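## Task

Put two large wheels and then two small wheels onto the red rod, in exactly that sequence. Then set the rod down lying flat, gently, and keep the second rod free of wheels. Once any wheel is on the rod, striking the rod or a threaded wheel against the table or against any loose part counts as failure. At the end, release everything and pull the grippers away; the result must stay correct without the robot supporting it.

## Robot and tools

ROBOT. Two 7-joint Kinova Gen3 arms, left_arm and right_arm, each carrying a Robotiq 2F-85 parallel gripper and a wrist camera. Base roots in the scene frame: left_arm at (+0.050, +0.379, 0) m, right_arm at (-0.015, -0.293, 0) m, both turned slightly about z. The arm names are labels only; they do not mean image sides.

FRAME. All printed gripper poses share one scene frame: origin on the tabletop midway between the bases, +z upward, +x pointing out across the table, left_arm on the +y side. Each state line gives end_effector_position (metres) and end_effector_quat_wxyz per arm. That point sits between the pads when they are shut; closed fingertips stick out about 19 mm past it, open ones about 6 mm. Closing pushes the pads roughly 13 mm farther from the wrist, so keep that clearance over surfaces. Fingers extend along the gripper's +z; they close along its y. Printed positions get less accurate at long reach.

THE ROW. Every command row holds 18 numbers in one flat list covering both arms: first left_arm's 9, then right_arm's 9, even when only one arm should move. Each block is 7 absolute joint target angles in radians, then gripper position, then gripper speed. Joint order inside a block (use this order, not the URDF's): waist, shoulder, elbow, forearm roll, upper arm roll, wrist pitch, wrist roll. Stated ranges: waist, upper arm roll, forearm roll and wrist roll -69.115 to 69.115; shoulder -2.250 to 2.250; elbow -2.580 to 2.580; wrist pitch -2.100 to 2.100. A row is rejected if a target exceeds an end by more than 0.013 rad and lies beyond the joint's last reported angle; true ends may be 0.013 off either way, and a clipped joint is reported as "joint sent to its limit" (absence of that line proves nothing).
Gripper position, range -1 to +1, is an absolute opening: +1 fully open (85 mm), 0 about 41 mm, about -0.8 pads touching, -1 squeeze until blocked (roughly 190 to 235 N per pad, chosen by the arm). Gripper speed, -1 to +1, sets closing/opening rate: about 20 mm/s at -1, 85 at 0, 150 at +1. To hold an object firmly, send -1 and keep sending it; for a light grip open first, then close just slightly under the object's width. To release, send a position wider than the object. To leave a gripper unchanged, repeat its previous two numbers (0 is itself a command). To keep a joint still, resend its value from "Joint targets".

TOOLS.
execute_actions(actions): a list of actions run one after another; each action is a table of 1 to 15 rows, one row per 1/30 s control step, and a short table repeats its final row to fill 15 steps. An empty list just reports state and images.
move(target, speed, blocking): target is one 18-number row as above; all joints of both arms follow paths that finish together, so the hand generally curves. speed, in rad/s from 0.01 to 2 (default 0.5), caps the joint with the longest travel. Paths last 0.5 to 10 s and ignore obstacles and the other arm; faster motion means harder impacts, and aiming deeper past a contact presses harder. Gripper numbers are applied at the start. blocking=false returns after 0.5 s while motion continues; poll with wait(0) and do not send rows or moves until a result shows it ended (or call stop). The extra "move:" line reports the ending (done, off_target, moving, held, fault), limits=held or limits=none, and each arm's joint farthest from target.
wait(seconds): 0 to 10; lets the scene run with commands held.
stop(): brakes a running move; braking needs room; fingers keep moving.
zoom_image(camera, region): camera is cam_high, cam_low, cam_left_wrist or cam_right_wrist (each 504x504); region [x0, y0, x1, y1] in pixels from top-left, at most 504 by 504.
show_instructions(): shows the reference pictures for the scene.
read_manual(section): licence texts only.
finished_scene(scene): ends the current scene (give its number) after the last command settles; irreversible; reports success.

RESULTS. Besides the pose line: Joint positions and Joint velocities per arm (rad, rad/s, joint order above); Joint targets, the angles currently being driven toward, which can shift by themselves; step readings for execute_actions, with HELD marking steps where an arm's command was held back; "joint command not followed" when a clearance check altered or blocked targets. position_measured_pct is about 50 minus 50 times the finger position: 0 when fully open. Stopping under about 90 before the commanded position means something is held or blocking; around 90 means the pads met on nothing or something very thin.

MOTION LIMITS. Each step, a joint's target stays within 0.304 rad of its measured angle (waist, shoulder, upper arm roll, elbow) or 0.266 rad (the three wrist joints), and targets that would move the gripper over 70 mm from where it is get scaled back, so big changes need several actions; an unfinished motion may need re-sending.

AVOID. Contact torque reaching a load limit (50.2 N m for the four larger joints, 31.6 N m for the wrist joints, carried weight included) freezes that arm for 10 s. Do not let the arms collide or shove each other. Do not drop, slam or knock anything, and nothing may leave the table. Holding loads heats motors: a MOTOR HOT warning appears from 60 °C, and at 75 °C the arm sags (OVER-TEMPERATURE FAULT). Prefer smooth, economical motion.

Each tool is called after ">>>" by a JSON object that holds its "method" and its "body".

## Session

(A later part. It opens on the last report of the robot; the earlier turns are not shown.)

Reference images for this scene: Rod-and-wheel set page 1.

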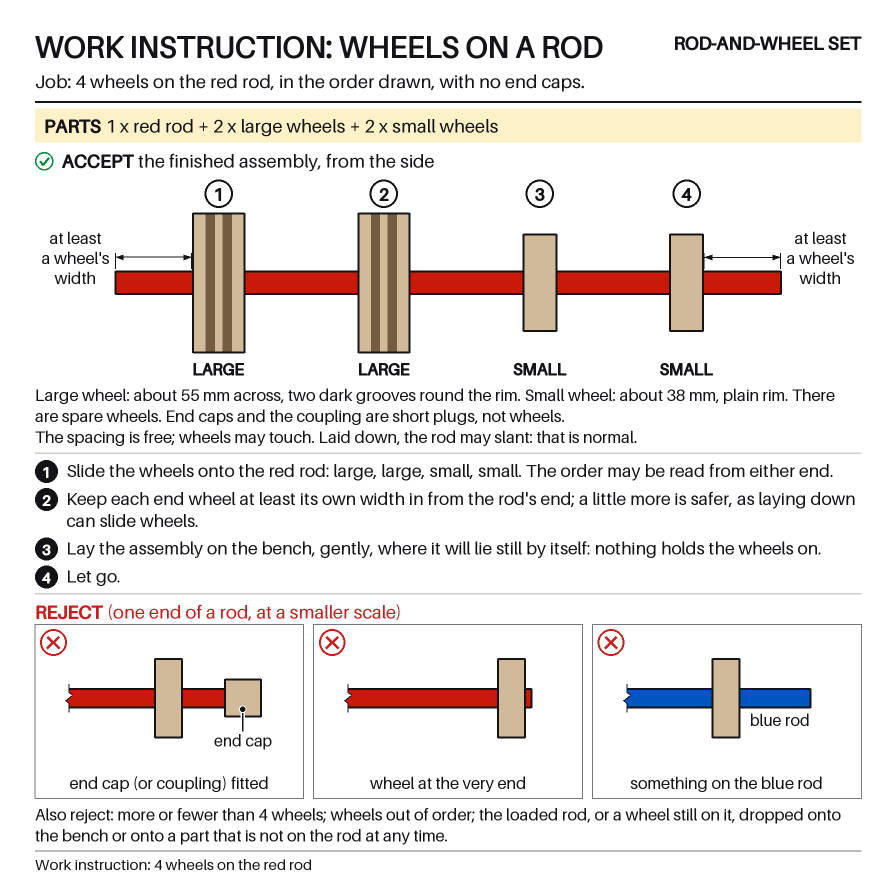

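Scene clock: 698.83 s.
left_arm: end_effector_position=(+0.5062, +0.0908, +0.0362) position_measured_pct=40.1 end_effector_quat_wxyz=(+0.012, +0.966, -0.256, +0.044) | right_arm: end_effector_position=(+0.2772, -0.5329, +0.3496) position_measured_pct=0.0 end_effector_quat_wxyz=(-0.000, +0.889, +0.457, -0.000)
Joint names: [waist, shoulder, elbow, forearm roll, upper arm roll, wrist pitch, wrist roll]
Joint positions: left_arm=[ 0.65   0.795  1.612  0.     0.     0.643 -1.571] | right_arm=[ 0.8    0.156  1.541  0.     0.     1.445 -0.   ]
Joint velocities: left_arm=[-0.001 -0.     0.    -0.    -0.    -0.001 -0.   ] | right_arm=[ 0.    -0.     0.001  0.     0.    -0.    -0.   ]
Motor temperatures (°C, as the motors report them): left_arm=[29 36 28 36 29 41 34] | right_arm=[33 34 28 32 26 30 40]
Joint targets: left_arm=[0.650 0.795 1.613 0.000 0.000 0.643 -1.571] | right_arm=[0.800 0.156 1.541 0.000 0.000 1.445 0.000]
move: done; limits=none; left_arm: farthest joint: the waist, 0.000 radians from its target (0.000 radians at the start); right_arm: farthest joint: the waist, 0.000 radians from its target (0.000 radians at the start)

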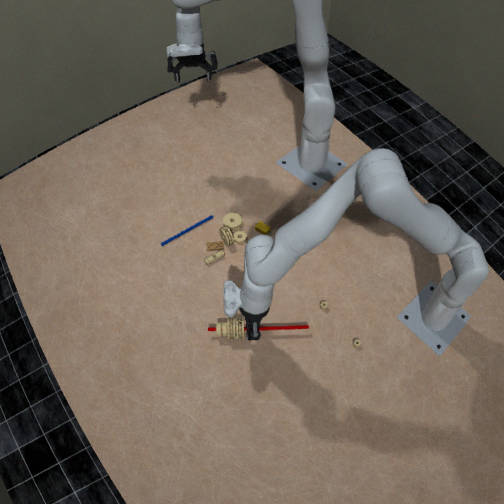

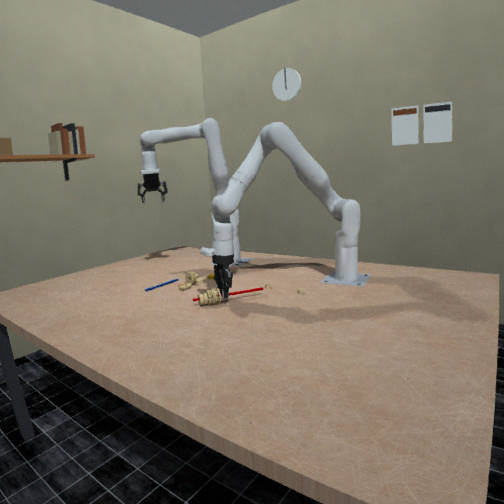

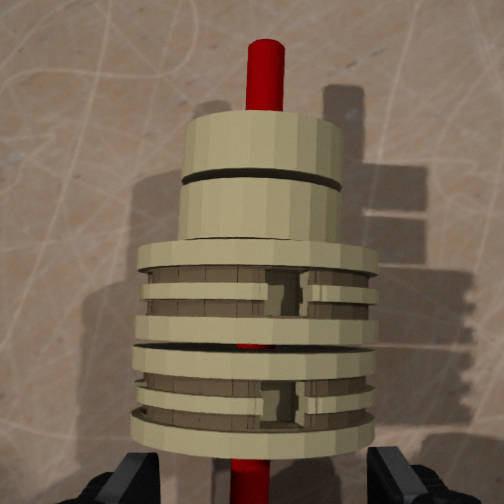

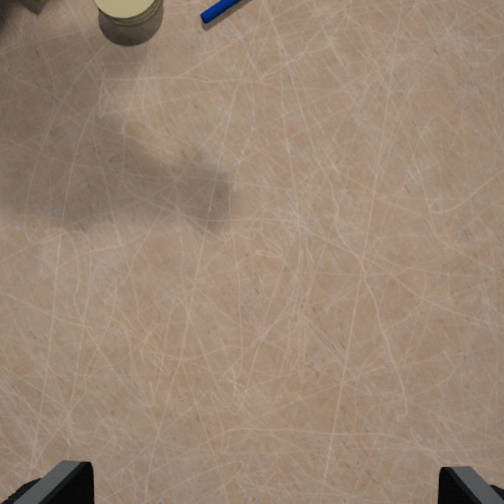

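>>> {"method": "move", "body": {"target": [0.65,0.7546,1.5971,0,0,0.6983,-1.5708,0.2,-0.9, 0.8,0.156,1.541,0,0,1.445,0,1,0], "speed": 0.1}}

>>> {"method": "move", "body": {"target": [0.65,0.4909,1.7704,0,0,0.6887,-1.5708,0.2,-0.9, 0.8,0.156,1.541,0,0,1.445,0,1,0], "speed": 0.5}}

>>> {"method": "move", "body": {"target": [-0.3,0.156,1.541,0,0,1.445,-1.5708,1,0, 0.8,0.156,1.541,0,0,1.445,0,1,0], "speed": 0.7}}

Scene clock: 704.00 s.
left_arm: end_effector_position=(+0.5066, +0.0905, +0.0600) position_measured_pct=40.1 end_effector_quat_wxyz=(+0.012, +0.966, -0.256, +0.044) | right_arm: end_effector_position=(+0.2772, -0.5329, +0.3496) position_measured_pct=0.0 end_effector_quat_wxyz=(-0.000, +0.889, +0.457, -0.000)
Joint names: [waist, shoulder, elbow, forearm roll, upper arm roll, wrist pitch, wrist roll]
Joint positions: left_arm=[ 0.65   0.755  1.597 -0.     0.     0.698 -1.571] | right_arm=[ 0.8    0.156  1.541  0.     0.     1.445 -0.   ]
Joint velocities: left_arm=[-0.    -0.001 -0.     0.001  0.     0.001  0.   ] | right_arm=[-0.001 -0.    -0.001 -0.     0.    -0.     0.   ]
Motor temperatures (°C, as the motors report them): left_arm=[29 36 28 36 29 41 34] | right_arm=[33 34 28 32 26 30 40]
Joint targets: left_arm=[0.650 0.755 1.597 0.000 0.000 0.698 -1.571] | right_arm=[0.800 0.156 1.541 0.000 0.000 1.445 0.000]
move: done; limits=none; left_arm: farthest joint: the waist, 0.000 radians from its target (0.000 radians at the start); right_arm: farthest joint: the waist, 0.000 radians from its target (0.000 radians at the start)

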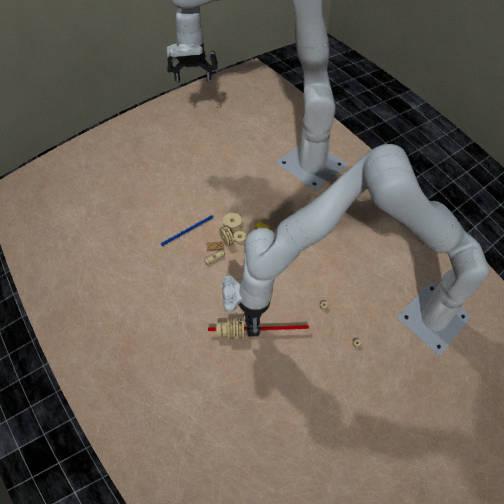

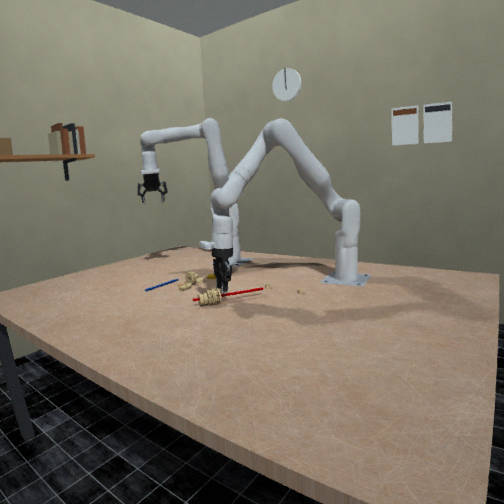

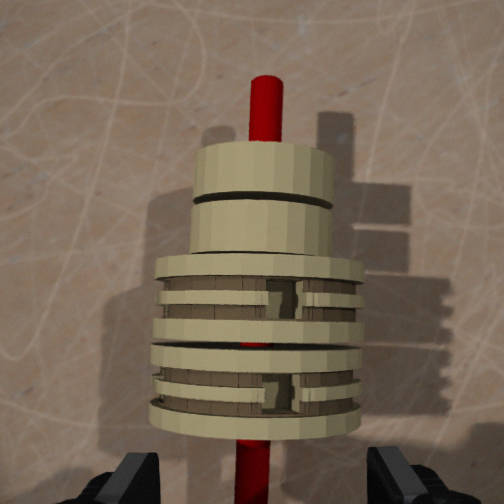

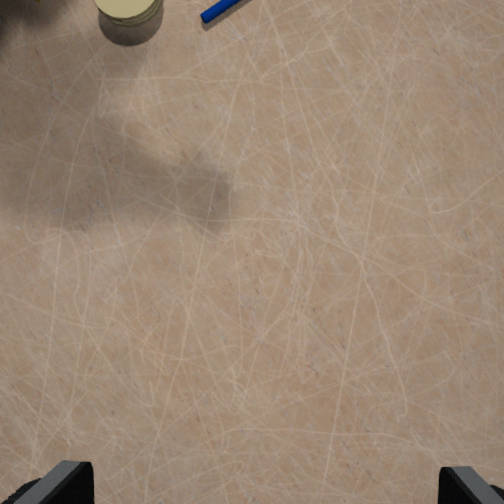

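Scene clock: 705.10 s.
left_arm: end_effector_position=(+0.4719, +0.1103, +0.1499) position_measured_pct=40.1 end_effector_quat_wxyz=(+0.024, +0.962, -0.255, +0.092) | right_arm: end_effector_position=(+0.2772, -0.5329, +0.3496) position_measured_pct=0.0 end_effector_quat_wxyz=(-0.000, +0.889, +0.457, -0.000)
Joint names: [waist, shoulder, elbow, forearm roll, upper arm roll, wrist pitch, wrist roll]
Joint positions: left_arm=[ 0.65   0.491  1.77  -0.     0.     0.689 -1.571] | right_arm=[ 0.8    0.156  1.541  0.     0.     1.445 -0.   ]
Joint velocities: left_arm=[ 0.    -0.002  0.     0.    -0.    -0.001 -0.   ] | right_arm=[ 0.    -0.    -0.     0.001  0.    -0.     0.   ]
Motor temperatures (°C, as the motors report them): left_arm=[29 36 28 36 29 41 34] | right_arm=[33 34 28 32 26 30 40]
Joint targets: left_arm=[0.650 0.491 1.770 0.000 0.000 0.689 -1.571] | right_arm=[0.800 0.156 1.541 0.000 0.000 1.445 0.000]
move: done; limits=none; left_arm: farthest joint: the waist, 0.000 radians from its target (0.000 radians at the start); right_arm: farthest joint: the waist, 0.000 radians from its target (0.000 radians at the start)

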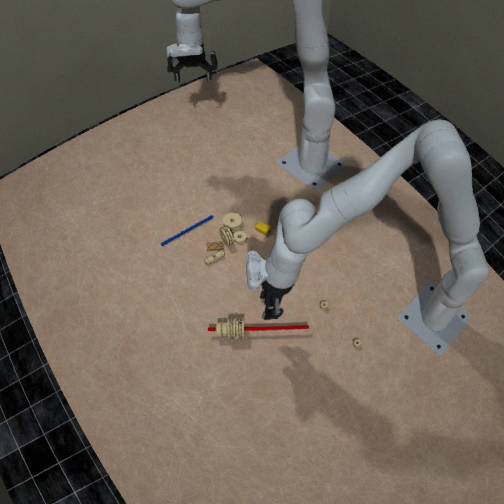

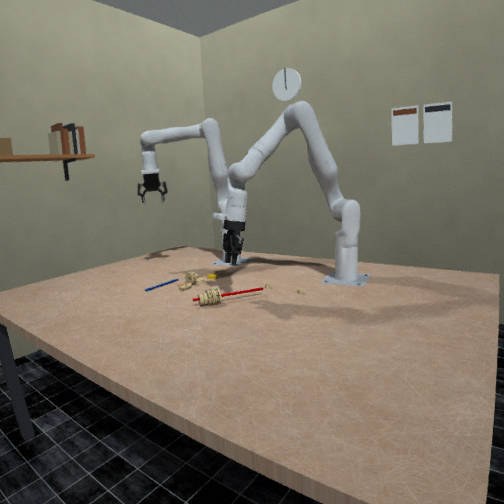

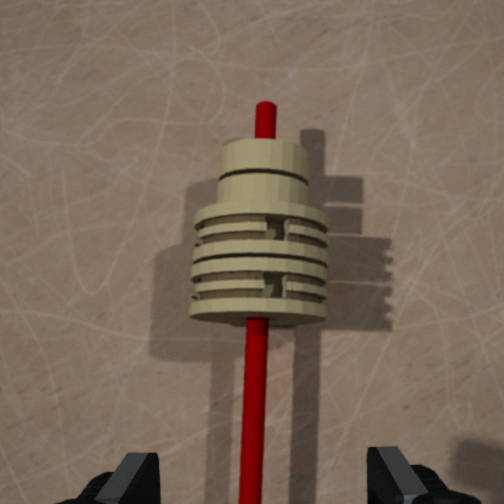

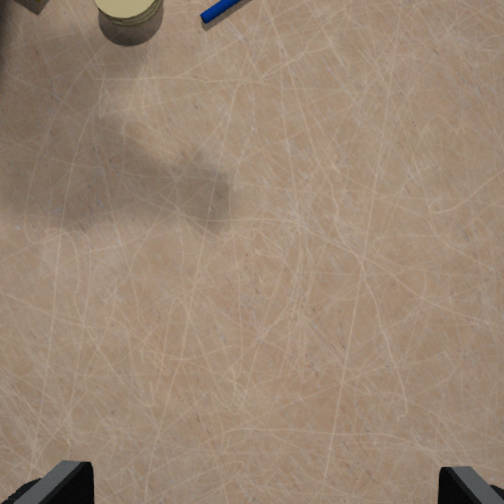

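Scene clock: 707.13 s.
left_arm: end_effector_position=(+0.4025, +0.5147, +0.3496) position_measured_pct=0.0 end_effector_quat_wxyz=(+0.000, +0.977, +0.214, -0.000) | right_arm: end_effector_position=(+0.2772, -0.5329, +0.3496) position_measured_pct=0.0 end_effector_quat_wxyz=(-0.000, +0.889, +0.457, -0.000)
Joint names: [waist, shoulder, elbow, forearm roll, upper arm roll, wrist pitch, wrist roll]
Joint positions: left_arm=[-0.3    0.156  1.541 -0.    -0.     1.445 -1.571] | right_arm=[ 0.8    0.156  1.541  0.     0.     1.445 -0.   ]
Joint velocities: left_arm=[-0.002 -0.     0.     0.002  0.    -0.    -0.001] | right_arm=[ 0.     0.     0.001 -0.    -0.    -0.    -0.   ]
Motor temperatures (°C, as the motors report them): left_arm=[29 36 28 36 29 41 34] | right_arm=[33 34 28 32 26 30 40]
Joint targets: left_arm=[-0.300 0.156 1.541 0.000 0.000 1.445 -1.571] | right_arm=[0.800 0.156 1.541 0.000 0.000 1.445 0.000]
move: done; limits=none; left_arm: farthest joint: the waist, 0.000 radians from its target (0.950 radians at the start); right_arm: farthest joint: the waist, 0.000 radians from its target (0.000 radians at the start)

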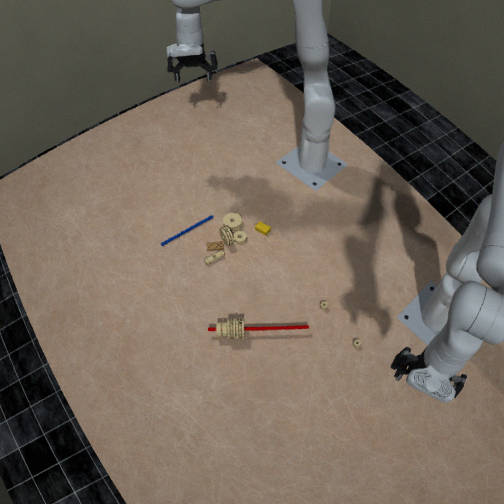

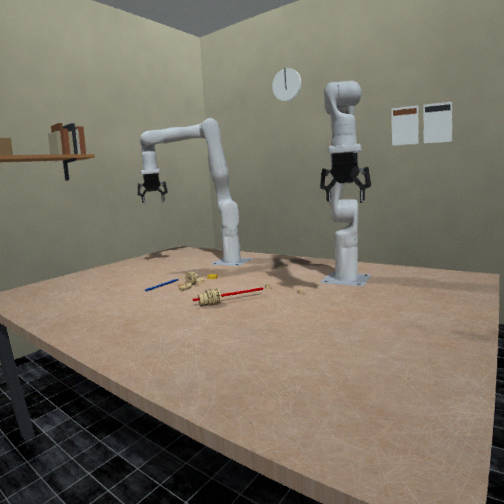

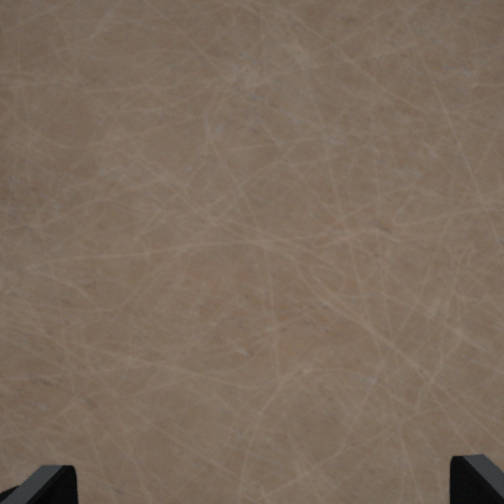

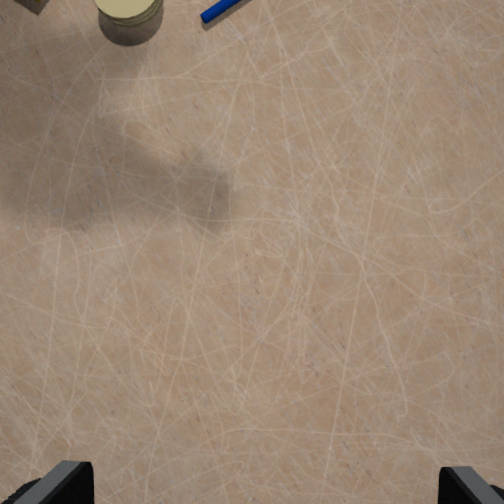

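>>> {"method": "zoom_image", "body": {"camera": "cam_high", "region": [200,305,260,350]}}

Region (200, 305, 260, 350) of cam_high's 504x504 image, scaled by 8.400, with more detail than that image has; it fills the top 378 rows of this view, and the rest is white.

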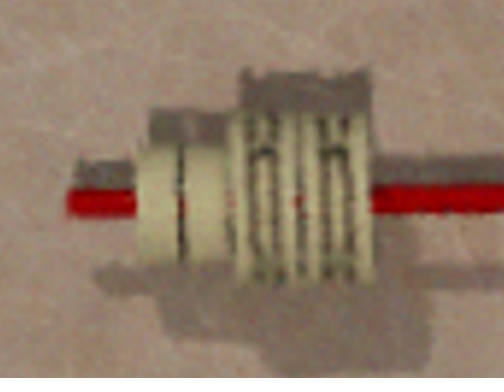

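>>> {"method": "finished_scene", "body": {"scene": 2}}

The scene is finished: the task was done.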